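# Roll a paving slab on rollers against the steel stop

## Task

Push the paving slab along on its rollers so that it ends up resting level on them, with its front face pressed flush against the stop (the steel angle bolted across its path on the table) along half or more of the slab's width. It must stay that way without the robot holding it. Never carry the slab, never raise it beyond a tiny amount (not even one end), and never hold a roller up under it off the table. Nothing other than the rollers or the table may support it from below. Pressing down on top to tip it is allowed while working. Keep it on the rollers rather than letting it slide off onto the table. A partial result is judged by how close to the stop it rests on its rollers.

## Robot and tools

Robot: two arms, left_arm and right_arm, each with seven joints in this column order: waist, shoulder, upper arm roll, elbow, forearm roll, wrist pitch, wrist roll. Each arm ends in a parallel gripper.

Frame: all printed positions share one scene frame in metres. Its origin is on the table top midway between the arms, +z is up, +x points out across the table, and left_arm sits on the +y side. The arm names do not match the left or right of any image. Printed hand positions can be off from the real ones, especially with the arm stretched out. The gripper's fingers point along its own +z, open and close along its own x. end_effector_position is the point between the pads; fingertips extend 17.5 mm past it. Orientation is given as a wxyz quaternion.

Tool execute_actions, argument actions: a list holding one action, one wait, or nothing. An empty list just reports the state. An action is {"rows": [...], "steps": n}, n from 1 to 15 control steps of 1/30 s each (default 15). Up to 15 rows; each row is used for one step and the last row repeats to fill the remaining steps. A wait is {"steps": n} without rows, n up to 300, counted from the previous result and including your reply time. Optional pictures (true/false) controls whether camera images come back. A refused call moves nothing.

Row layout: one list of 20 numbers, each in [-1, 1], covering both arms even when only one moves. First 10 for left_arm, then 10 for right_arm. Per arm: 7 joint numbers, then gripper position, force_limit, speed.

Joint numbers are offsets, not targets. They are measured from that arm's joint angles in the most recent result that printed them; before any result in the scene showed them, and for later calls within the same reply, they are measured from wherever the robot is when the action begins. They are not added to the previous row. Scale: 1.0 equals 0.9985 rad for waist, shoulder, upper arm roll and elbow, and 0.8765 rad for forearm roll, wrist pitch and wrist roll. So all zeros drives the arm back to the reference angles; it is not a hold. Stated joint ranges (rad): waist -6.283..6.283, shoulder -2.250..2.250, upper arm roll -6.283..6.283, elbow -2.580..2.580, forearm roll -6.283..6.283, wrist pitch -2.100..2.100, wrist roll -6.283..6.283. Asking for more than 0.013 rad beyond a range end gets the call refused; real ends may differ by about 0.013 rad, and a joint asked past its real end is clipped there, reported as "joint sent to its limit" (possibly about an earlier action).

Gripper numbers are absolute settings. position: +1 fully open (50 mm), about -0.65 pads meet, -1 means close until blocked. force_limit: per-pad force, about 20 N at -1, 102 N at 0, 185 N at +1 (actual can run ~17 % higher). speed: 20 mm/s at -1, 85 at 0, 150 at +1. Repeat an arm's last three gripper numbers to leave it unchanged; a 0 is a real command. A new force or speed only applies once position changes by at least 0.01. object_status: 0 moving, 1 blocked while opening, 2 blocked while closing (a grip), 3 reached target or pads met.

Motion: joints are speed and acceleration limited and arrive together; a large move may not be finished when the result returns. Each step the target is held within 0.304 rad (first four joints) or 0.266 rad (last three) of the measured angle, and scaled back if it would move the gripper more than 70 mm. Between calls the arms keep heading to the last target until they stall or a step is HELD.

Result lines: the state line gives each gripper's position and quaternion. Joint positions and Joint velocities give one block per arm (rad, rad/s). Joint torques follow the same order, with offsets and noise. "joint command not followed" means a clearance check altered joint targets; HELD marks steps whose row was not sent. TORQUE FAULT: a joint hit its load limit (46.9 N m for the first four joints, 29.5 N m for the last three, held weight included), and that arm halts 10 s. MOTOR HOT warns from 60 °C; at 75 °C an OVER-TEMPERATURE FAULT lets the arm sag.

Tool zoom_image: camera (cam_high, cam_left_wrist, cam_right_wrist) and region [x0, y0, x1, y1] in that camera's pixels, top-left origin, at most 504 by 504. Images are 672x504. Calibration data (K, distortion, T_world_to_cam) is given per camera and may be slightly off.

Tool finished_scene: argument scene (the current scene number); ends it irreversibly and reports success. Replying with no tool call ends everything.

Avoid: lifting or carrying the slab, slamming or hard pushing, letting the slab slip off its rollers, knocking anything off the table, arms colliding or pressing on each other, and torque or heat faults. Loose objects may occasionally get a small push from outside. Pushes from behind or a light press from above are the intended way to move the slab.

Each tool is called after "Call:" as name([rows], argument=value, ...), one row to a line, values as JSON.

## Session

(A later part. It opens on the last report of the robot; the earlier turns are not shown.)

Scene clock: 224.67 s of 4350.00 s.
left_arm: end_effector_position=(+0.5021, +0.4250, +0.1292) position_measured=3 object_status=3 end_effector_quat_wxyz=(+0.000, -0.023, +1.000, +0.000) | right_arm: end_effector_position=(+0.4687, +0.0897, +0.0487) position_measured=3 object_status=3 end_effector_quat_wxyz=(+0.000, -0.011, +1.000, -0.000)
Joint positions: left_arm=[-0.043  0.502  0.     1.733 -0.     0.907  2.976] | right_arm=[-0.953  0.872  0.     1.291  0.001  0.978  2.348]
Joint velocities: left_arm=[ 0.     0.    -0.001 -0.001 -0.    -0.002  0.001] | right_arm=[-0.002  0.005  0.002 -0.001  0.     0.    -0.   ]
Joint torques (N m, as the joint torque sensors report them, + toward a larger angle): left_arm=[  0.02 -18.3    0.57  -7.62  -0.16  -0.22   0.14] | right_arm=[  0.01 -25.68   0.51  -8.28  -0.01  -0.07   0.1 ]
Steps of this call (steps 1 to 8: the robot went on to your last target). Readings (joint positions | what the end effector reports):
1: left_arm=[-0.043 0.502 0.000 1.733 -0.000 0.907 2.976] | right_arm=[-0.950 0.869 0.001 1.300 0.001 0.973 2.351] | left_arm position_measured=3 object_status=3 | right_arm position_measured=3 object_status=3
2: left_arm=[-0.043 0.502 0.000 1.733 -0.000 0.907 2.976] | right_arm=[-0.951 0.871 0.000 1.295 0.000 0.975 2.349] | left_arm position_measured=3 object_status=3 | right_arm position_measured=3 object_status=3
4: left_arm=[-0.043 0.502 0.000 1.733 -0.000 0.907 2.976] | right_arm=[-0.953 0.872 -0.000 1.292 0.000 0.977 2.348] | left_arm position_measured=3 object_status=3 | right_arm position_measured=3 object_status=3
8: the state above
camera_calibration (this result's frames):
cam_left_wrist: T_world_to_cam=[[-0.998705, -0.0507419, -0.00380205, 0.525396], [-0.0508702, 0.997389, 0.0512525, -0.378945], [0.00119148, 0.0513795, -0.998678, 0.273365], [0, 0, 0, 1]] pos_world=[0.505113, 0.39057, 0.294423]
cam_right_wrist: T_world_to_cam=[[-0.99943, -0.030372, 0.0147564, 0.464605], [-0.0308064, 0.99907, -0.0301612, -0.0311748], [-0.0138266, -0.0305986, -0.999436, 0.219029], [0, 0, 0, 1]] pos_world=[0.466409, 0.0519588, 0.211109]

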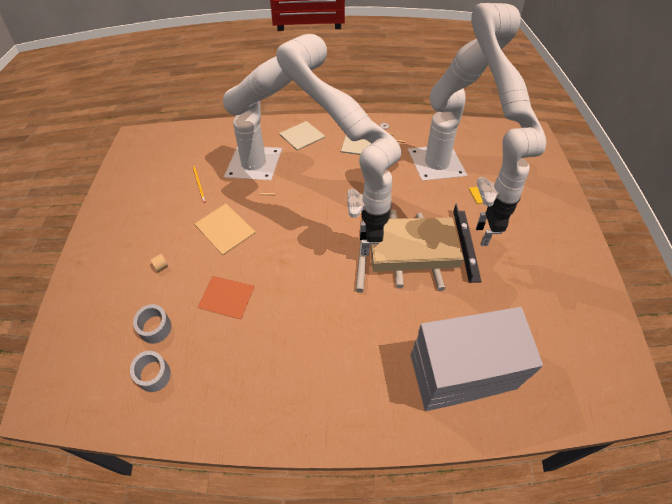

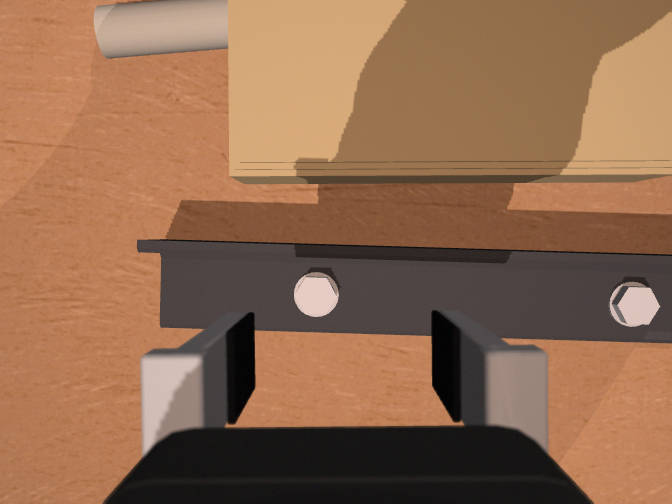

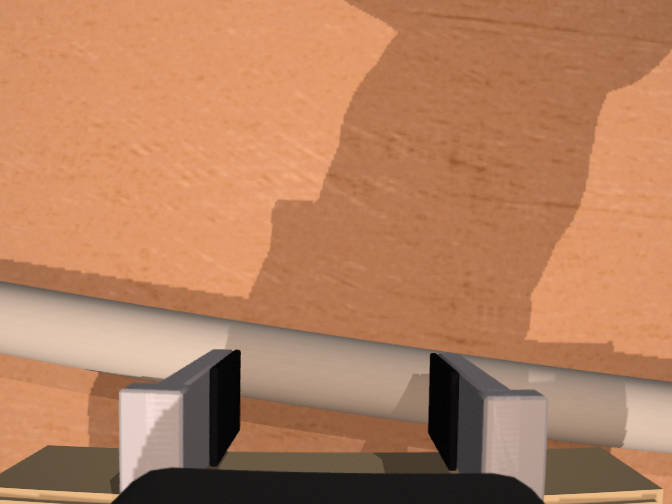

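Call:
execute_actions([
  {"rows":[[0,0,0,0,0,0,0,1,0,0,-0.002,0.003,0,-0.007,0,0.004,-0.003,1,-0.3,0],[0,0,0,0,0,0,0,1,0,0,-0.005,0.006,0,-0.013,0,0.008,-0.005,1,-0.3,0],[0,0,0,0,0,0,0,1,0,0,-0.007,0.009,0,-0.020,0,0.012,-0.008,1,-0.3,0],[0,0,0,0,0,0,0,1,0,0,-0.009,0.012,0,-0.027,0,0.017,-0.010,1,-0.3,0],[0,0,0,0,0,0,0,1,0,0,-0.012,0.015,0,-0.033,0,0.021,-0.013,1,-0.3,0],[0,0,0,0,0,0,0,1,0,0,-0.014,0.018,0,-0.040,0,0.025,-0.016,1,-0.3,0],[0,0,0,0,0,0,0,1,0,0,-0.016,0.021,0,-0.047,0,0.029,-0.018,1,-0.3,0],[0,0,0,0,0,0,0,1,0,0,-0.018,0.024,0,-0.053,0,0.033,-0.021,1,-0.3,0],[0,0,0,0,0,0,0,1,0,0,-0.021,0.027,0,-0.060,0,0.037,-0.023,1,-0.3,0],[0,0,0,0,0,0,0,1,0,0,-0.023,0.030,0,-0.0665,0,0.0416,-0.026,1,-0.3,0]],"steps":15},
])

Scene clock: 228.97 s of 4350.00 s.
left_arm: end_effector_position=(+0.5021, +0.4250, +0.1292) position_measured=3 object_status=3 end_effector_quat_wxyz=(+0.000, -0.023, +1.000, +0.000) | right_arm: end_effector_position=(+0.4688, +0.1097, +0.0490) position_measured=3 object_status=3 end_effector_quat_wxyz=(+0.000, -0.011, +1.000, +0.000)
Joint positions: left_arm=[-0.043  0.502  0.     1.733 -0.     0.907  2.976] | right_arm=[-0.976  0.901 -0.     1.225  0.     1.014  2.325]
Joint velocities: left_arm=[ 0.    -0.    -0.     0.001 -0.001  0.001 -0.001] | right_arm=[-0.006  0.006  0.004 -0.012  0.002  0.005 -0.001]
Joint torques (N m, as the joint torque sensors report them, + toward a larger angle): left_arm=[  0.27 -18.41   0.49  -7.95  -0.05  -0.13   0.03] | right_arm=[  0.26 -25.89   0.44  -8.19  -0.12  -0.03   0.16]
Steps of this call (steps 1 to 30: the robot went on to your last target; steps 31 to 90: nothing new was sent; then 0.80 s passed at rest; steps 91 to 105: all 15 steps of this action). Readings (joint positions | what the end effector reports):
91: left_arm=[-0.043 0.502 0.000 1.733 -0.000 0.907 2.976] | right_arm=[-0.954 0.873 0.000 1.290 0.001 0.978 2.347] | left_arm position_measured=3 object_status=3 | right_arm position_measured=3 object_status=3
92: left_arm=[-0.043 0.502 0.000 1.733 -0.000 0.907 2.976] | right_arm=[-0.955 0.875 0.001 1.287 0.001 0.980 2.346] | left_arm position_measured=3 object_status=3 | right_arm position_measured=3 object_status=3
94: left_arm=[-0.043 0.502 0.000 1.733 -0.000 0.907 2.976] | right_arm=[-0.959 0.880 0.001 1.277 0.001 0.985 2.343] | left_arm position_measured=3 object_status=3 | right_arm position_measured=3 object_status=3
98: left_arm=[-0.043 0.502 0.000 1.733 -0.000 0.907 2.976] | right_arm=[-0.966 0.891 0.001 1.253 0.002 1.001 2.334] | left_arm position_measured=3 object_status=3 | right_arm position_measured=3 object_status=3
105: the state above
camera_calibration (this result's frames):
cam_left_wrist: T_world_to_cam=[[-0.998705, -0.050742, -0.00380546, 0.525398], [-0.0508704, 0.997389, 0.0512528, -0.378945], [0.00119486, 0.05138, -0.998678, 0.273363], [0, 0, 0, 1]] pos_world=[0.505114, 0.39057, 0.294423]
cam_right_wrist: T_world_to_cam=[[-0.999439, -0.0301769, 0.014511, 0.465346], [-0.0305926, 0.999101, -0.0293392, -0.0512991], [-0.0136126, -0.0297666, -0.999464, 0.219738], [0, 0, 0, 1]] pos_world=[0.466507, 0.0718366, 0.211363]

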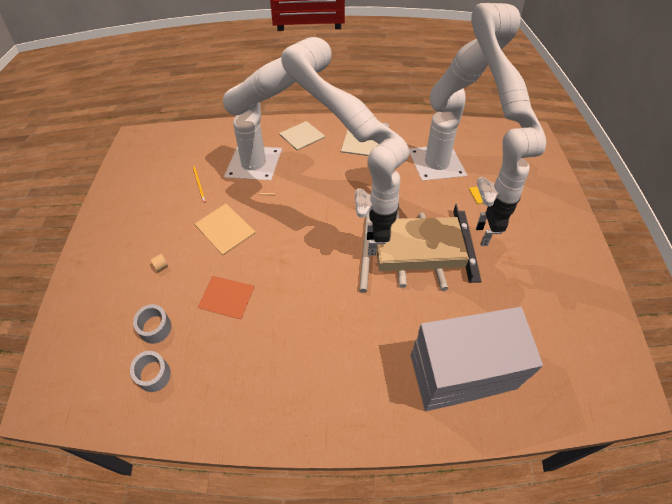

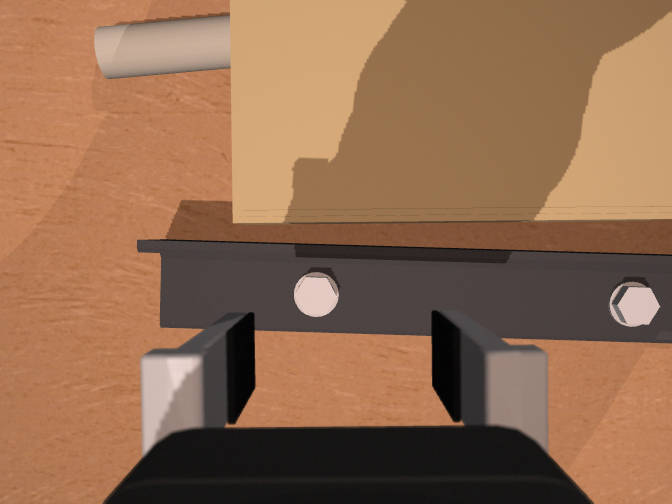

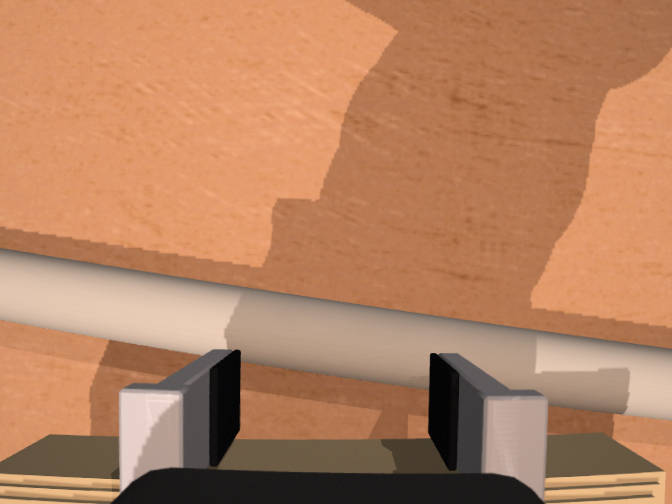

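Call:
execute_actions([
  {"rows":[[0,0,0,0,0,0,0,1,0,0,-0.001,0.002,0,-0.004,0,0.002,-0.004,1,-0.3,0],[0,0,0,0,0,0,0,1,0,0,-0.003,0.004,0,-0.008,0,0.005,-0.008,1,-0.3,0],[0,0,0,0,0,0,0,1,0,0,-0.004,0.006,0,-0.012,0,0.007,-0.012,1,-0.3,0],[0,0,0,0,0,0,0,1,0,0,-0.006,0.008,0,-0.016,0,0.010,-0.016,1,-0.3,0],[0,0,0,0,0,0,0,1,0,0,-0.007,0.009,0,-0.020,0,0.012,-0.020,1,-0.3,0],[0,0,0,0,0,0,0,1,0,0,-0.008,0.011,0,-0.024,0,0.015,-0.024,1,-0.3,0],[0,0,0,0,0,0,0,1,0,0,-0.010,0.013,0,-0.028,0,0.018,-0.028,1,-0.3,0],[0,0,0,0,0,0,0,1,0,0,-0.011,0.015,0,-0.032,0,0.020,-0.032,1,-0.3,0]],"steps":15},
])

Scene clock: 233.67 s of 4350.00 s.
left_arm: end_effector_position=(+0.5021, +0.4250, +0.1292) position_measured=3 object_status=3 end_effector_quat_wxyz=(+0.000, -0.023, +1.000, +0.000) | right_arm: end_effector_position=(+0.4681, +0.1189, +0.0488) position_measured=3 object_status=3 end_effector_quat_wxyz=(+0.000, -0.002, +1.000, +0.000)
Joint positions: left_arm=[-0.043  0.502  0.     1.733 -0.     0.907  2.976] | right_arm=[-0.986  0.916 -0.     1.194  0.     1.031  2.297]
Joint velocities: left_arm=[-0.     0.    -0.001 -0.     0.    -0.    -0.   ] | right_arm=[-0.001  0.002  0.003 -0.001  0.001  0.002 -0.   ]
Joint torques (N m, as the joint torque sensors report them, + toward a larger angle): left_arm=[  0.19 -18.3    0.49  -7.67  -0.06  -0.07   0.29] | right_arm=[ -0.13 -25.87  -0.04  -8.31  -0.22   0.19   0.17]
Steps of this call (steps 1 to 15: the robot went on to your last target; steps 16 to 90: nothing new was sent; then 1.20 s passed at rest; steps 91 to 105: all 15 steps of this action). Readings (joint positions | what the end effector reports):
91: left_arm=[-0.043 0.502 0.000 1.733 -0.000 0.907 2.976] | right_arm=[-0.976 0.903 0.000 1.224 0.001 1.014 2.324] | left_arm position_measured=3 object_status=3 | right_arm position_measured=3 object_status=3
92: left_arm=[-0.043 0.502 0.000 1.733 -0.000 0.907 2.976] | right_arm=[-0.977 0.904 0.000 1.222 0.001 1.015 2.323] | left_arm position_measured=3 object_status=3 | right_arm position_measured=3 object_status=3
94: left_arm=[-0.043 0.502 0.000 1.733 -0.000 0.907 2.976] | right_arm=[-0.979 0.907 0.000 1.216 0.000 1.019 2.317] | left_arm position_measured=3 object_status=3 | right_arm position_measured=3 object_status=3
98: left_arm=[-0.043 0.502 0.000 1.733 -0.000 0.907 2.976] | right_arm=[-0.984 0.913 0.000 1.201 0.001 1.028 2.304] | left_arm position_measured=3 object_status=3 | right_arm position_measured=3 object_status=3
105: the state above
camera_calibration (this result's frames):
cam_left_wrist: T_world_to_cam=[[-0.998705, -0.050742, -0.00380867, 0.5254], [-0.0508706, 0.997389, 0.0512532, -0.378946], [0.00119803, 0.0513806, -0.998678, 0.273361], [0, 0, 0, 1]] pos_world=[0.505115, 0.390571, 0.294423]
cam_right_wrist: T_world_to_cam=[[-0.999808, -0.0128729, 0.0147934, 0.462988], [-0.0133098, 0.999467, -0.0298207, -0.0686402], [-0.0144016, -0.0300118, -0.999446, 0.220137], [0, 0, 0, 1]] pos_world=[0.465156, 0.0811703, 0.211119]

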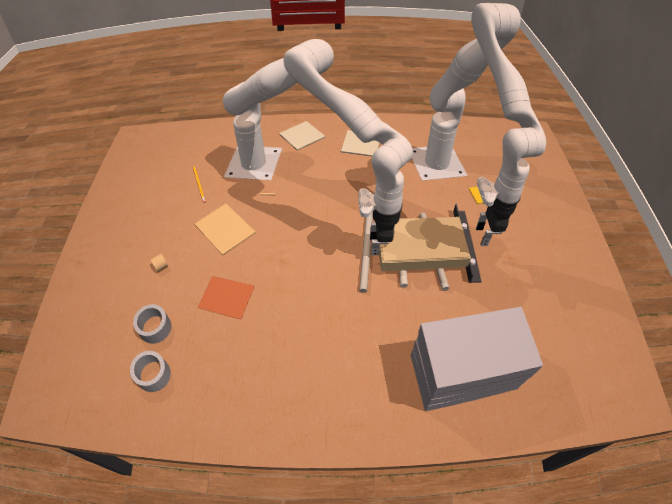

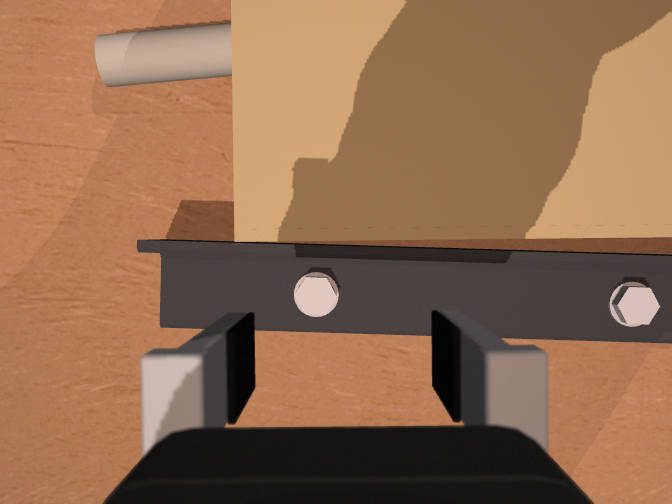

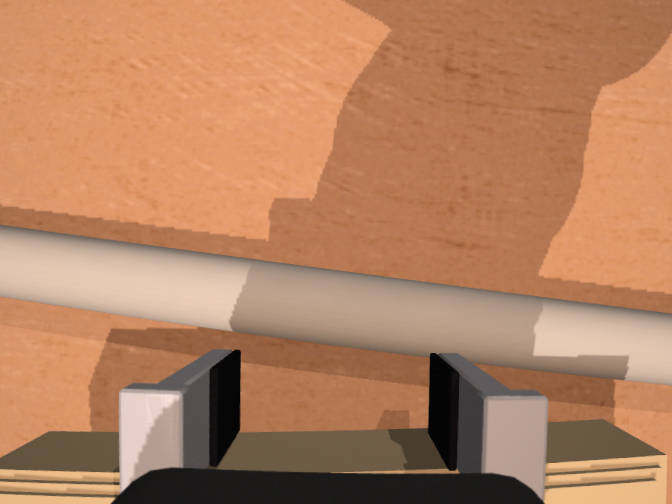

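Call:
execute_actions([
  {"rows":[[0,0,0,0,0,0,0,1,0,0,-0.001,0.002,0,-0.004,0,0.002,-0.003,1,-0.3,0],[0,0,0,0,0,0,0,1,0,0,-0.003,0.004,0,-0.008,0,0.005,-0.006,1,-0.3,0],[0,0,0,0,0,0,0,1,0,0,-0.004,0.006,0,-0.012,0,0.007,-0.009,1,-0.3,0],[0,0,0,0,0,0,0,1,0,0,-0.006,0.008,0,-0.016,0,0.010,-0.012,1,-0.3,0],[0,0,0,0,0,0,0,1,0,0,-0.007,0.009,0,-0.020,0,0.012,-0.015,1,-0.3,0],[0,0,0,0,0,0,0,1,0,0,-0.008,0.011,0,-0.024,0,0.015,-0.018,1,-0.3,0],[0,0,0,0,0,0,0,1,0,0,-0.010,0.013,0,-0.028,0,0.018,-0.021,1,-0.3,0],[0,0,0,0,0,0,0,1,0,0,-0.011,0.015,0,-0.032,0,0.020,-0.024,1,-0.3,0]],"steps":15},
])

Scene clock: 236.57 s of 4350.00 s.
left_arm: end_effector_position=(+0.5021, +0.4250, +0.1292) position_measured=3 object_status=3 end_effector_quat_wxyz=(+0.000, -0.023, +1.000, +0.000) | right_arm: end_effector_position=(+0.4683, +0.1196, +0.0474) position_measured=3 object_status=3 end_effector_quat_wxyz=(-0.002, +0.006, +1.000, -0.007)
Joint positions: left_arm=[-0.043  0.502  0.     1.733 -0.     0.907  2.976] | right_arm=[-0.992  0.93   0.004  1.168  0.004  1.057  2.277]
Joint velocities: left_arm=[ 0.     0.    -0.    -0.001  0.     0.    -0.001] | right_arm=[ 0.     0.001 -0.    -0.001 -0.     0.001 -0.   ]
Joint torques (N m, as the joint torque sensors report them, + toward a larger angle): left_arm=[  0.02 -18.09   0.24  -7.82   0.09  -0.12   0.26] | right_arm=[ -3.81 -26.13  -2.82 -13.28  -1.99  -3.83  -0.37]
Steps of this call (steps 1 to 15: the robot went on to your last target; steps 16 to 72: nothing new was sent; steps 73 to 87: all 15 steps of this action). Readings (joint positions | what the end effector reports):
73: left_arm=[-0.043 0.502 0.000 1.733 -0.000 0.907 2.976] | right_arm=[-0.987 0.917 0.000 1.193 0.001 1.032 2.297] | left_arm position_measured=3 object_status=3 | right_arm position_measured=3 object_status=3
74: left_arm=[-0.043 0.502 0.000 1.733 -0.000 0.907 2.976] | right_arm=[-0.987 0.918 0.000 1.191 0.001 1.033 2.295] | left_arm position_measured=3 object_status=3 | right_arm position_measured=3 object_status=3
76: left_arm=[-0.043 0.502 0.000 1.733 -0.000 0.907 2.976] | right_arm=[-0.989 0.921 0.001 1.185 0.002 1.038 2.291] | left_arm position_measured=3 object_status=3 | right_arm position_measured=3 object_status=3
80: left_arm=[-0.043 0.502 0.000 1.733 -0.000 0.907 2.976] | right_arm=[-0.992 0.928 0.004 1.173 0.004 1.051 2.282] | left_arm position_measured=3 object_status=3 | right_arm position_measured=3 object_status=3
87: the state above
camera_calibration (this result's frames):
cam_left_wrist: T_world_to_cam=[[-0.998705, -0.0507417, -0.00381194, 0.525403], [-0.0508705, 0.997389, 0.0512535, -0.378946], [0.00120131, 0.051381, -0.998678, 0.27336], [0, 0, 0, 1]] pos_world=[0.505116, 0.390571, 0.294423]
cam_right_wrist: T_world_to_cam=[[-0.999819, 0.00255222, 0.0188755, 0.461199], [0.00170295, 0.998991, -0.0448733, -0.0756471], [-0.0189709, -0.044833, -0.998814, 0.222725], [0, 0, 0, 1]] pos_world=[0.46547, 0.0843792, 0.210362]

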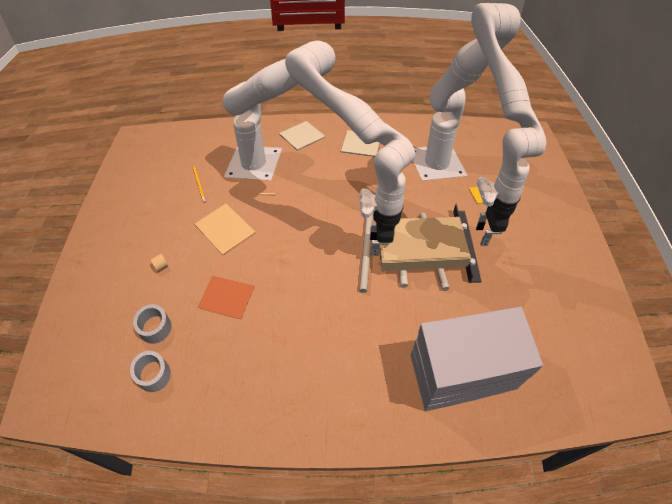

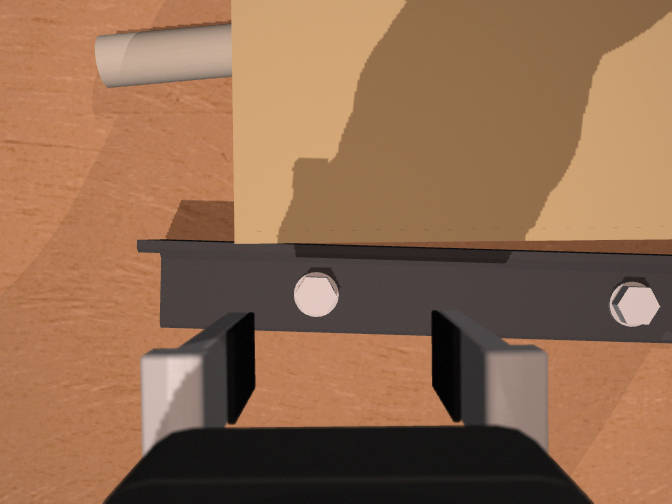

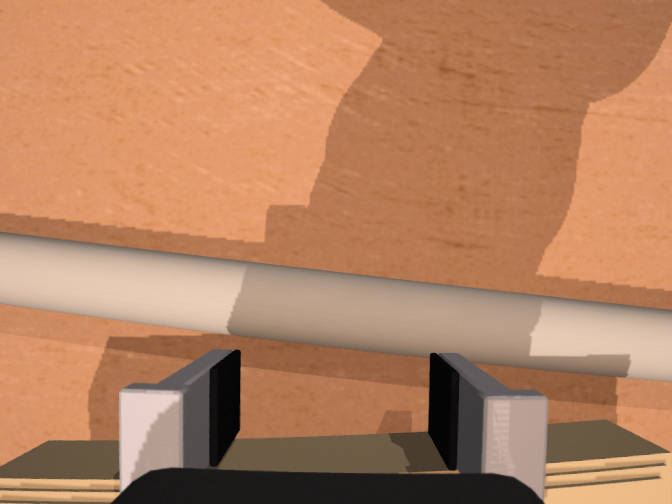

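Call:
execute_actions([
  {"rows":[[0,0,0,0,0,0,0,1,0,0,-0.003,-0.002,0,0.004,0,-0.002,-0.003,1,-0.3,0],[0,0,0,0,0,0,0,1,0,0,-0.006,-0.004,0,0.008,0,-0.005,-0.007,1,-0.3,0],[0,0,0,0,0,0,0,1,0,0,-0.009,-0.005,0,0.012,0,-0.007,-0.010,1,-0.3,0],[0,0,0,0,0,0,0,1,0,0,-0.012,-0.007,0,0.016,0,-0.010,-0.013,1,-0.3,0],[0,0,0,0,0,0,0,1,0,0,-0.015,-0.009,0,0.019,0,-0.012,-0.017,1,-0.3,0],[0,0,0,0,0,0,0,1,0,0,-0.018,-0.011,0,0.023,0,-0.015,-0.020,1,-0.3,0],[0,0,0,0,0,0,0,1,0,0,-0.021,-0.012,0,0.027,0,-0.017,-0.024,1,-0.3,0],[0,0,0,0,0,0,0,1,0,0,-0.024,-0.014,0,0.031,0,-0.0195,-0.027,1,-0.3,0]],"steps":15},
])

Scene clock: 242.93 s of 4350.00 s.
left_arm: end_effector_position=(+0.5021, +0.4250, +0.1292) position_measured=3 object_status=3 end_effector_quat_wxyz=(+0.000, -0.023, +1.000, +0.000) | right_arm: end_effector_position=(+0.4577, +0.1186, +0.0468) position_measured=3 object_status=3 end_effector_quat_wxyz=(-0.000, +0.008, +1.000, -0.012)
Joint positions: left_arm=[-0.043  0.502  0.     1.733 -0.     0.907  2.976] | right_arm=[-1.011  0.917  0.009  1.201  0.008  1.042  2.254]
Joint velocities: left_arm=[ 0.     0.     0.001 -0.     0.     0.001 -0.   ] | right_arm=[-0.001 -0.001  0.003  0.002  0.001 -0.002 -0.   ]
Joint torques (N m, as the joint torque sensors report them, + toward a larger angle): left_arm=[  0.18 -18.04   0.35  -7.72  -0.21  -0.34   0.08] | right_arm=[ -3.36 -26.67  -3.17  -9.49  -1.81  -0.87  -0.12]
Steps of this call (steps 1 to 15: the robot went on to your last target; steps 16 to 90: nothing new was sent; then 2.87 s passed at rest; steps 91 to 105: all 15 steps of this action). Readings (joint positions | what the end effector reports):
91: left_arm=[-0.043 0.502 0.000 1.733 -0.000 0.907 2.976] | right_arm=[-0.992 0.930 0.005 1.169 0.004 1.057 2.277] | left_arm position_measured=3 object_status=3 | right_arm position_measured=3 object_status=3
92: left_arm=[-0.043 0.502 0.000 1.733 -0.000 0.907 2.976] | right_arm=[-0.992 0.929 0.005 1.171 0.004 1.055 2.275] | left_arm position_measured=3 object_status=3 | right_arm position_measured=3 object_status=3
94: left_arm=[-0.043 0.502 0.000 1.733 -0.000 0.907 2.976] | right_arm=[-0.997 0.926 0.006 1.178 0.005 1.052 2.271] | left_arm position_measured=3 object_status=3 | right_arm position_measured=3 object_status=3
98: left_arm=[-0.043 0.502 0.000 1.733 -0.000 0.907 2.976] | right_arm=[-1.007 0.920 0.009 1.193 0.008 1.045 2.259] | left_arm position_measured=3 object_status=3 | right_arm position_measured=3 object_status=3
105: the state above
camera_calibration (this result's frames):
cam_left_wrist: T_world_to_cam=[[-0.998705, -0.0507418, -0.00381497, 0.525405], [-0.0508708, 0.997389, 0.0512539, -0.378946], [0.0012043, 0.0513815, -0.998678, 0.273358], [0, 0, 0, 1]] pos_world=[0.505118, 0.390571, 0.294423]
cam_right_wrist: T_world_to_cam=[[-0.999837, 0.0081932, 0.0161179, 0.450044], [0.00732554, 0.998558, -0.0531735, -0.076783], [-0.0165303, -0.0530467, -0.998455, 0.221679], [0, 0, 0, 1]] pos_world=[0.454197, 0.0847444, 0.21]

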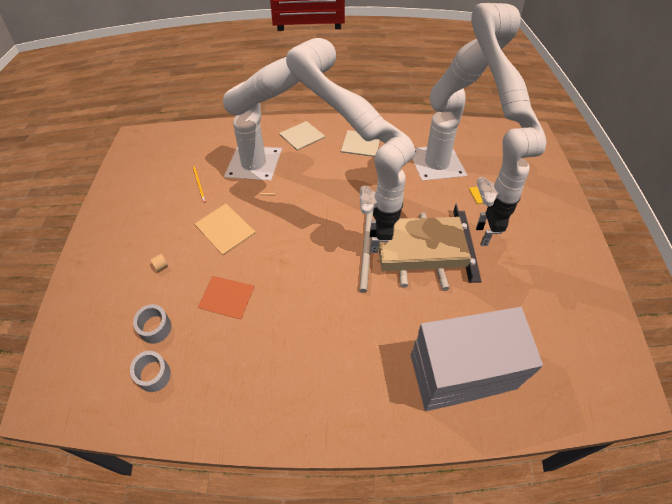

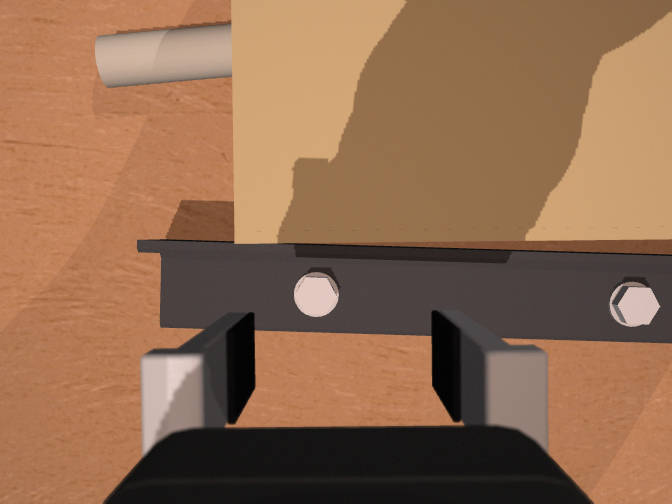

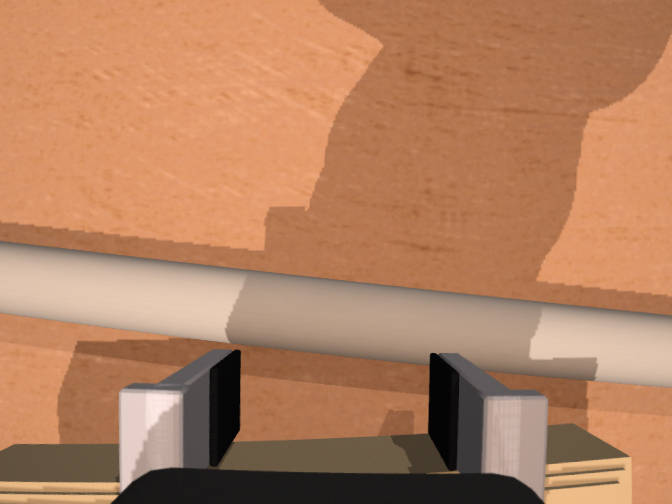

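Call:
execute_actions([
  {"rows":[[0,0,0,0,0,0,0,1,0,0,-0.003,0.002,0,-0.004,0,0.003,-0.003,1,-0.3,0],[0,0,0,0,0,0,0,1,0,0,-0.006,0.004,0,-0.008,0,0.005,-0.007,1,-0.3,0],[0,0,0,0,0,0,0,1,0,0,-0.009,0.006,0,-0.013,0,0.008,-0.010,1,-0.3,0],[0,0,0,0,0,0,0,1,0,0,-0.012,0.008,0,-0.017,0,0.010,-0.013,1,-0.3,0],[0,0,0,0,0,0,0,1,0,0,-0.015,0.010,0,-0.021,0,0.013,-0.017,1,-0.3,0],[0,0,0,0,0,0,0,1,0,0,-0.018,0.012,0,-0.025,0,0.016,-0.020,1,-0.3,0],[0,0,0,0,0,0,0,1,0,0,-0.021,0.014,0,-0.030,0,0.018,-0.024,1,-0.3,0],[0,0,0,0,0,0,0,1,0,0,-0.0234,0.0154,0,-0.034,0,0.021,-0.027,1,-0.3,0]],"steps":15},
])

Scene clock: 252.13 s of 4350.00 s.
left_arm: end_effector_position=(+0.5021, +0.4250, +0.1292) position_measured=3 object_status=3 end_effector_quat_wxyz=(+0.000, -0.023, +1.000, +0.000) | right_arm: end_effector_position=(+0.4576, +0.1185, +0.0464) position_measured=3 object_status=3 end_effector_quat_wxyz=(+0.000, +0.014, +1.000, -0.023)
Joint positions: left_arm=[-0.043  0.502  0.     1.733 -0.     0.907  2.976] | right_arm=[-1.023  0.931  0.019  1.175  0.016  1.071  2.231]
Joint velocities: left_arm=[ 0.    -0.     0.001  0.001 -0.     0.001 -0.   ] | right_arm=[-0.     0.001  0.    -0.001  0.     0.002 -0.   ]
Joint torques (N m, as the joint torque sensors report them, + toward a larger angle): left_arm=[  0.13 -18.1    0.42  -7.68  -0.09  -0.14   0.16] | right_arm=[ -8.   -25.12  -6.45 -14.15  -4.02  -5.57  -0.7 ]
Steps of this call (steps 1 to 15: the robot went on to your last target; steps 16 to 90: nothing new was sent; then 5.70 s passed at rest; steps 91 to 105: all 15 steps of this action). Readings (joint positions | what the end effector reports):
91: left_arm=[-0.043 0.502 0.000 1.733 -0.000 0.907 2.976] | right_arm=[-1.010 0.918 0.010 1.201 0.008 1.042 2.253] | left_arm position_measured=3 object_status=3 | right_arm position_measured=3 object_status=3
92: left_arm=[-0.043 0.502 0.000 1.733 -0.000 0.907 2.976] | right_arm=[-1.011 0.919 0.010 1.199 0.008 1.044 2.252] | left_arm position_measured=3 object_status=3 | right_arm position_measured=3 object_status=3
94: left_arm=[-0.043 0.502 0.000 1.733 -0.000 0.907 2.976] | right_arm=[-1.015 0.922 0.012 1.193 0.011 1.050 2.248] | left_arm position_measured=3 object_status=3 | right_arm position_measured=3 object_status=3
98: left_arm=[-0.043 0.502 0.000 1.733 -0.000 0.907 2.976] | right_arm=[-1.022 0.929 0.017 1.180 0.016 1.064 2.237] | left_arm position_measured=3 object_status=3 | right_arm position_measured=3 object_status=3
105: the state above
camera_calibration (this result's frames):
cam_left_wrist: T_world_to_cam=[[-0.998705, -0.0507418, -0.00381807, 0.525407], [-0.0508709, 0.997389, 0.0512543, -0.378946], [0.00120737, 0.0513821, -0.998678, 0.273356], [0, 0, 0, 1]] pos_world=[0.505119, 0.390571, 0.294424]
cam_right_wrist: T_world_to_cam=[[-0.999687, 0.0202418, 0.0147127, 0.4485], [0.0190697, 0.996936, -0.0758569, -0.0808796], [-0.0162031, -0.0755525, -0.99701, 0.223685], [0, 0, 0, 1]] pos_world=[0.453526, 0.0884533, 0.210282]

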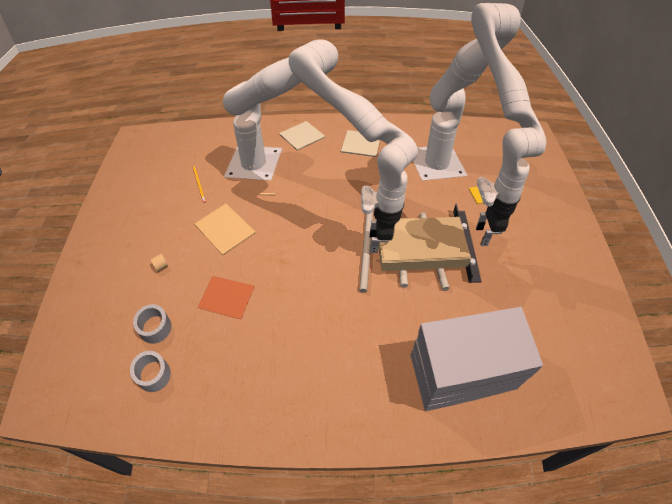

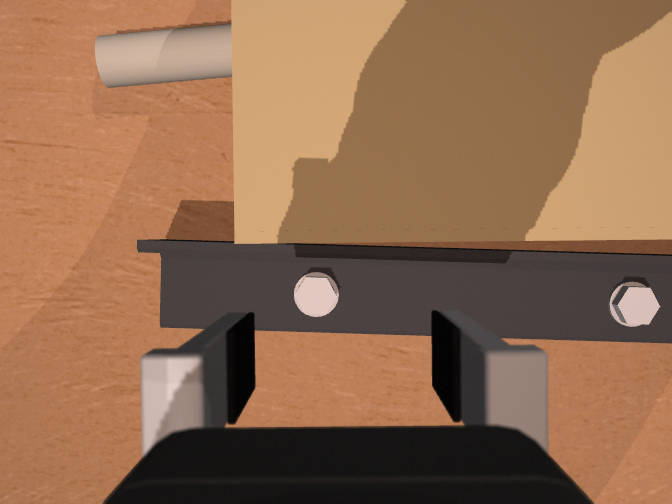

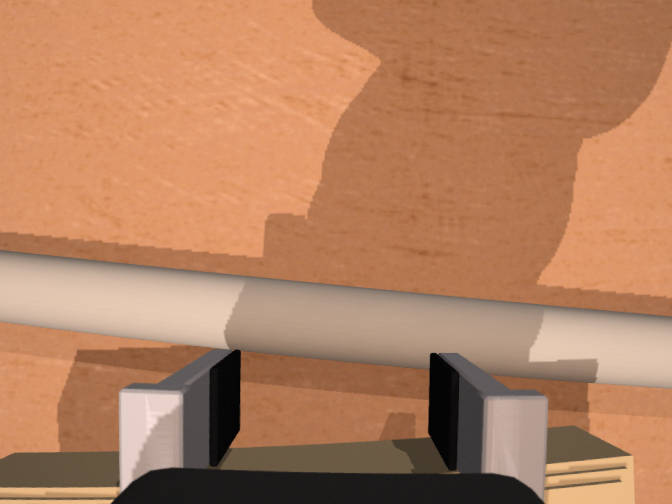

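Call:
zoom_image(camera="cam_high", region=[340, 190, 520, 310])

Call:
zoom_image(camera="cam_left_wrist", region=[130, 180, 634, 300])

Region (340, 190, 520, 310) of cam_high's 672x504 image, scaled by 2.800, with more detail than that image has.

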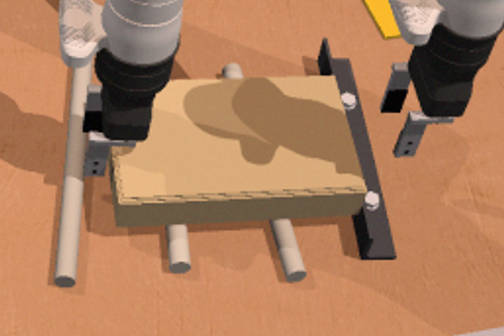

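Region (130, 180, 634, 300) of cam_left_wrist's 672x504 image, scaled by 1.000; it fills the top 120 rows of this view, and the rest is white.

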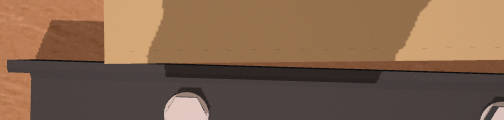

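Call:
execute_actions([
  {"rows":[[0.263,0.127,0,-0.244,0,0.133,0.289,-0.65,0,0,0.058,-0.127,-0.019,0.264,-0.018,-0.196,0.125,1,-0.3,0]],"steps":15},
], pictures=false)

Scene clock: 261.63 s of 4350.00 s.
left_arm: end_effector_position=(+0.5707, +0.3051, +0.1324) position_measured=210 object_status=0 end_effector_quat_wxyz=(+0.002, -0.020, +1.000, -0.002) | right_arm: end_effector_position=(+0.4401, +0.0692, +0.0478) position_measured=3 object_status=3 end_effector_quat_wxyz=(-0.001, -0.014, +1.000, -0.002)
Joint positions: left_arm=[0.213 0.624 0.004 1.492 0.001 1.022 3.229] | right_arm=[-0.966  0.809  0.001  1.437  0.001  0.9    2.341]
Joint velocities: left_arm=[ 0.054  0.017 -0.001 -0.051 -0.002  0.03   0.051] | right_arm=[ 0.006 -0.02  -0.014  0.033 -0.006 -0.022  0.006]
Joint torques (N m, as the joint torque sensors report them, + toward a larger angle): left_arm=[ -3.78 -21.76  -2.27  -7.79  -0.72   0.08   0.25] | right_arm=[ -0.42 -24.94  -0.01  -8.25   0.06   0.03   0.52]
Steps of this call (steps 1 to 15: the robot went on to your last target; steps 16 to 90: nothing new was sent; then 6.00 s passed at rest; steps 91 to 105: all 15 steps of this action). Readings (joint positions | what the end effector reports):
91: left_arm=[-0.041 0.502 -0.000 1.732 -0.000 0.907 2.977] | right_arm=[-1.023 0.930 0.019 1.176 0.016 1.070 2.232] | left_arm position_measured=13 object_status=0 | right_arm position_measured=3 object_status=3
92: left_arm=[-0.034 0.506 -0.002 1.727 -0.001 0.910 2.982] | right_arm=[-1.022 0.928 0.018 1.181 0.015 1.065 2.234] | left_arm position_measured=27 object_status=0 | right_arm position_measured=3 object_status=3
94: left_arm=[-0.004 0.521 -0.003 1.701 -0.001 0.922 3.007] | right_arm=[-1.017 0.915 0.013 1.205 0.010 1.043 2.243] | left_arm position_measured=56 object_status=0 | right_arm position_measured=3 object_status=3
98: left_arm=[0.099 0.571 -0.001 1.605 -0.000 0.967 3.108] | right_arm=[-0.993 0.856 0.002 1.320 0.003 0.969 2.292] | left_arm position_measured=112 object_status=0 | right_arm position_measured=3 object_status=3
105: the state above

Call:
execute_actions([
  {"rows":[[0.270,0.131,-0.004,-0.247,0,0.136,0.289,-0.65,0,0,0,0,0,0,0,0,0,1,-0.3,0]],"steps":15},
], pictures=false)

Scene clock: 263.67 s of 4350.00 s.
left_arm: end_effector_position=(+0.5948, +0.1552, +0.1311) position_measured=249 object_status=3 end_effector_quat_wxyz=(+0.000, -0.015, +1.000, -0.003) | right_arm: end_effector_position=(+0.4401, +0.0692, +0.0478) position_measured=3 object_status=3 end_effector_quat_wxyz=(-0.001, -0.014, +1.000, -0.002)
Joint positions: left_arm=[0.475 0.75  0.004 1.249 0.003 1.139 3.48 ] | right_arm=[-0.966  0.809  0.001  1.437  0.001  0.9    2.341]
Joint velocities: left_arm=[ 0.072  0.023  0.014 -0.076  0.005  0.041  0.086] | right_arm=[ 0.001  0.     0.    -0.     0.    -0.001  0.   ]
Joint torques (N m, as the joint torque sensors report them, + toward a larger angle): left_arm=[ -4.83 -24.92  -2.59  -8.2   -0.93   0.16   0.11] | right_arm=[ -0.47 -23.9    0.41  -7.51   0.05   0.     0.09]
Steps of this call (steps 1 to 15: the robot went on to your last target; steps 16 to 46: nothing new was sent; steps 47 to 61: all 15 steps of this action). Readings (joint positions | what the end effector reports):
47: left_arm=[0.222 0.629 -0.000 1.488 -0.000 1.024 3.230] | right_arm=[-0.966 0.805 -0.000 1.438 0.001 0.899 2.341] | left_arm position_measured=249 object_status=3 | right_arm position_measured=3 object_status=3
48: left_arm=[0.228 0.633 -0.002 1.483 -0.001 1.027 3.235] | right_arm=[-0.966 0.807 0.000 1.438 0.001 0.900 2.341] | left_arm position_measured=249 object_status=3 | right_arm position_measured=3 object_status=3
50: left_arm=[0.257 0.647 -0.004 1.457 -0.002 1.039 3.260] | right_arm=[-0.966 0.809 0.001 1.438 0.001 0.900 2.341] | left_arm position_measured=249 object_status=3 | right_arm position_measured=3 object_status=3
54: left_arm=[0.356 0.696 -0.001 1.365 0.000 1.083 3.357] | right_arm=[-0.966 0.809 0.001 1.437 0.001 0.900 2.341] | left_arm position_measured=249 object_status=3 | right_arm position_measured=3 object_status=3
61: the state above

Call:
execute_actions([
  {"rows":[[0.008,0.105,-0.004,0.083,-0.003,-0.210,0.002,-0.65,0,0,0,0,0,0,0,0,0,1,-0.3,0]],"steps":15},
])

Scene clock: 265.47 s of 4350.00 s.
left_arm: end_effector_position=(+0.5941, +0.1536, +0.0484) position_measured=249 object_status=3 end_effector_quat_wxyz=(-0.000, -0.013, +1.000, -0.000) | right_arm: end_effector_position=(+0.4401, +0.0692, +0.0478) position_measured=3 object_status=3 end_effector_quat_wxyz=(-0.001, -0.014, +1.000, -0.002)
Joint positions: left_arm=[ 0.483  0.855 -0.     1.332  0.     0.955  3.482] | right_arm=[-0.966  0.809  0.001  1.437  0.001  0.9    2.341]
Joint velocities: left_arm=[ 0.     0.005  0.    -0.     0.    -0.001 -0.   ] | right_arm=[ 0.    -0.     0.    -0.    -0.    -0.001 -0.   ]
Joint torques (N m, as the joint torque sensors report them, + toward a larger angle): left_arm=[  0.22 -24.54   0.33  -7.85  -0.11  -0.15   0.14] | right_arm=[ -0.1  -23.91   0.4   -7.65  -0.1   -0.06   0.07]
Steps of this call (steps 1 to 15: the robot went on to your last target; steps 16 to 39: nothing new was sent; steps 40 to 54: all 15 steps of this action). Readings (joint positions | what the end effector reports):
40: left_arm=[0.482 0.756 -0.000 1.246 0.001 1.140 3.482] | right_arm=[-0.966 0.809 0.001 1.437 0.001 0.900 2.341] | left_arm position_measured=249 object_status=3 | right_arm position_measured=3 object_status=3
41: left_arm=[0.482 0.761 -0.000 1.250 0.001 1.130 3.482] | right_arm=[-0.966 0.809 0.001 1.437 0.001 0.900 2.341] | left_arm position_measured=249 object_status=3 | right_arm position_measured=3 object_status=3
43: left_arm=[0.483 0.789 0.000 1.272 0.001 1.081 3.482] | right_arm=[-0.966 0.809 0.001 1.437 0.001 0.900 2.341] | left_arm position_measured=249 object_status=3 | right_arm position_measured=3 object_status=3
47: left_arm=[0.483 0.850 -0.000 1.328 0.000 0.966 3.482] | right_arm=[-0.966 0.809 0.001 1.437 0.001 0.900 2.341] | left_arm position_measured=249 object_status=3 | right_arm position_measured=3 object_status=3
54: the state above
camera_calibration (this result's frames):
cam_left_wrist: T_world_to_cam=[[-0.999518, -0.0309066, -0.00296982, 0.600671], [-0.0310181, 0.998209, 0.0511467, -0.111323], [0.00138373, 0.0512141, -0.998687, 0.206446], [0, 0, 0, 1]] pos_world=[0.596643, 0.119116, 0.213653]
cam_right_wrist: T_world_to_cam=[[-0.999175, -0.0364155, 0.0180023, 0.435602], [-0.0370141, 0.998732, -0.0341176, -0.00868461], [-0.0167371, -0.0347558, -0.999256, 0.21867], [0, 0, 0, 1]] pos_world=[0.438581, 0.0321363, 0.210369]

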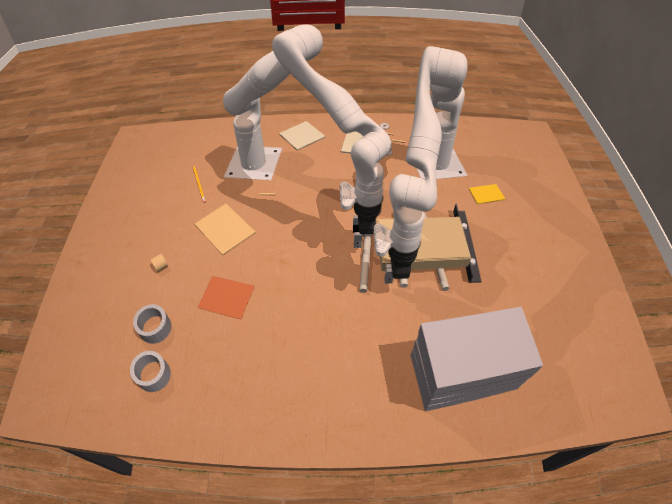

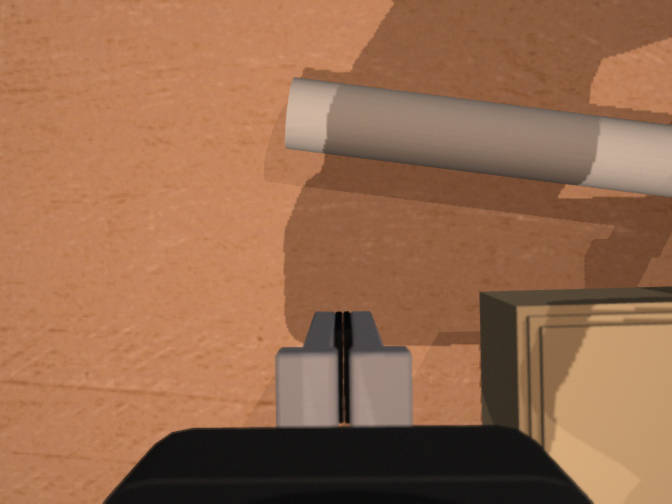

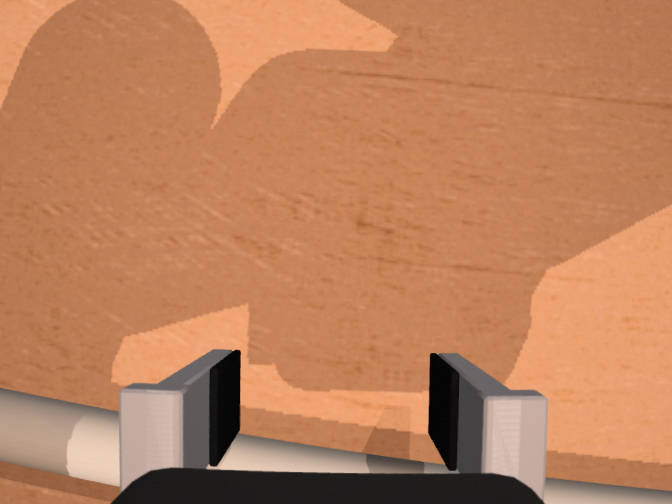

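Call:
execute_actions([
  {"rows":[[0,-0.010,0,0.023,0,-0.015,0,-0.65,0,0,0,0,0,0,0,0,0,1,-0.3,0],[0,-0.021,0,0.047,0,-0.030,0,-0.65,0,0,0,0,0,0,0,0,0,1,-0.3,0],[0,-0.031,0,0.070,0,-0.044,0,-0.65,0,0,0,0,0,0,0,0,0,1,-0.3,0],[0,-0.038,0,0.085,0,-0.054,0,-0.65,0,0,0,0,0,0,0,0,0,1,-0.3,0],[0,-0.043,0,0.096,0,-0.061,0,-0.65,0,0,0,0,0,0,0,0,0,1,-0.3,0],[0,-0.047,0,0.105,0,-0.067,0,-0.65,0,0,0,0,0,0,0,0,0,1,-0.3,0],[0,-0.051,0,0.114,0,-0.072,0,-0.65,0,0,0,0,0,0,0,0,0,1,-0.3,0],[0,-0.055,0,0.123,0,-0.078,0,-0.65,0,0,0,0,0,0,0,0,0,1,-0.3,0],[0,-0.059,0,0.132,0,-0.083,0,-0.65,0,0,0,0,0,0,0,0,0,1,-0.3,0],[0.002,-0.063,0,0.141,0,-0.089,0.002,-0.65,0,0,0,0,0,0,0,0,0,1,-0.3,0]],"steps":15},
])

Scene clock: 269.57 s of 4350.00 s.
left_arm: end_effector_position=(+0.5624, +0.1627, +0.0475) position_measured=249 object_status=3 end_effector_quat_wxyz=(-0.001, -0.013, +1.000, +0.000) | right_arm: end_effector_position=(+0.4401, +0.0692, +0.0478) position_measured=3 object_status=3 end_effector_quat_wxyz=(-0.001, -0.014, +1.000, -0.002)
Joint positions: left_arm=[0.485 0.794 0.    1.472 0.    0.878 3.484] | right_arm=[-0.966  0.809  0.001  1.437  0.001  0.9    2.341]
Joint velocities: left_arm=[ 0.001 -0.014 -0.002  0.016 -0.001 -0.009  0.002] | right_arm=[ 0.     0.     0.     0.     0.    -0.001 -0.   ]
Joint torques (N m, as the joint torque sensors report them, + toward a larger angle): left_arm=[ -0.16 -23.6    0.33  -7.34   0.    -0.36   0.23] | right_arm=[  0.04 -23.88   0.26  -7.91  -0.02   0.07   0.1 ]
Steps of this call (steps 1 to 15: the robot went on to your last target; steps 16 to 90: nothing new was sent; then 0.60 s passed at rest; steps 91 to 105: all 15 steps of this action). Readings (joint positions | what the end effector reports):
91: left_arm=[0.483 0.855 -0.000 1.333 0.000 0.955 3.482] | right_arm=[-0.966 0.809 0.001 1.437 0.001 0.900 2.341] | left_arm position_measured=249 object_status=3 | right_arm position_measured=3 object_status=3
92: left_arm=[0.483 0.851 -0.000 1.338 0.000 0.951 3.482] | right_arm=[-0.966 0.809 0.001 1.437 0.001 0.900 2.341] | left_arm position_measured=249 object_status=3 | right_arm position_measured=3 object_status=3
94: left_arm=[0.483 0.838 -0.000 1.365 0.000 0.937 3.482] | right_arm=[-0.966 0.809 0.001 1.437 0.001 0.900 2.341] | left_arm position_measured=249 object_status=3 | right_arm position_measured=3 object_status=3
98: left_arm=[0.483 0.812 -0.000 1.425 0.000 0.903 3.482] | right_arm=[-0.966 0.809 0.001 1.437 0.001 0.900 2.341] | left_arm position_measured=249 object_status=3 | right_arm position_measured=3 object_status=3
105: the state above
camera_calibration (this result's frames):
cam_left_wrist: T_world_to_cam=[[-0.99953, -0.0306221, -0.00159047, 0.569064], [-0.0306634, 0.998204, 0.0514728, -0.121606], [0.0000114056, 0.0514973, -0.998673, 0.205895], [0, 0, 0, 1]] pos_world=[0.565065, 0.12821, 0.212786]
cam_right_wrist: T_world_to_cam=[[-0.999175, -0.0364156, 0.0179986, 0.435604], [-0.037014, 0.998732, -0.0341141, -0.00868648], [-0.0167335, -0.0347521, -0.999256, 0.218669], [0, 0, 0, 1]] pos_world=[0.438582, 0.0321374, 0.210369]

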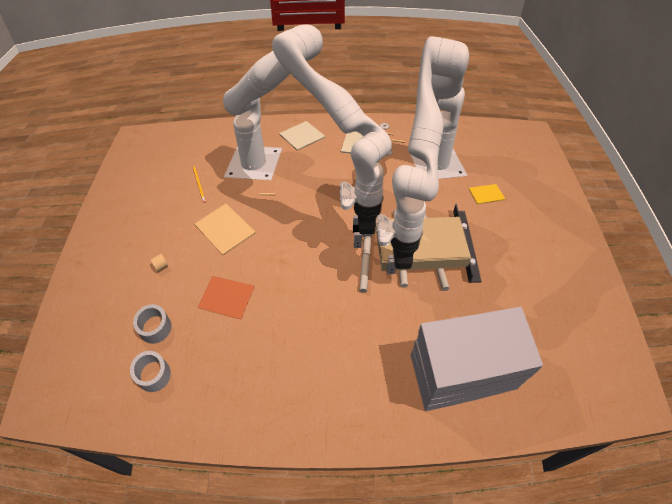

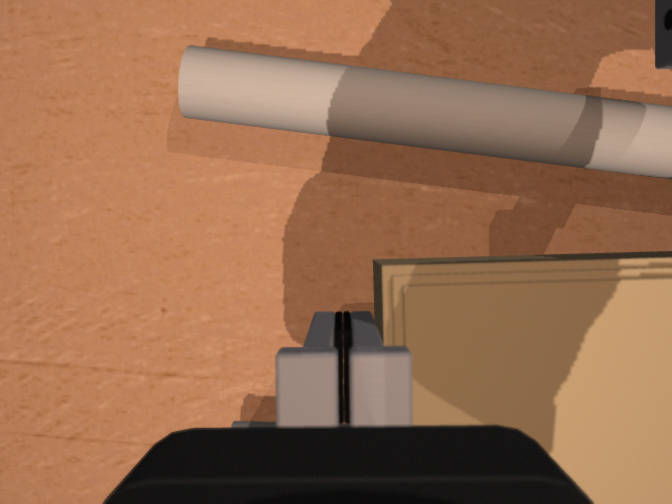

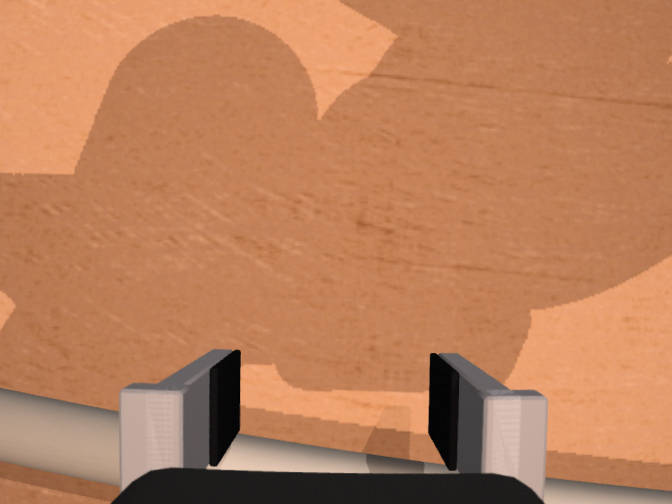

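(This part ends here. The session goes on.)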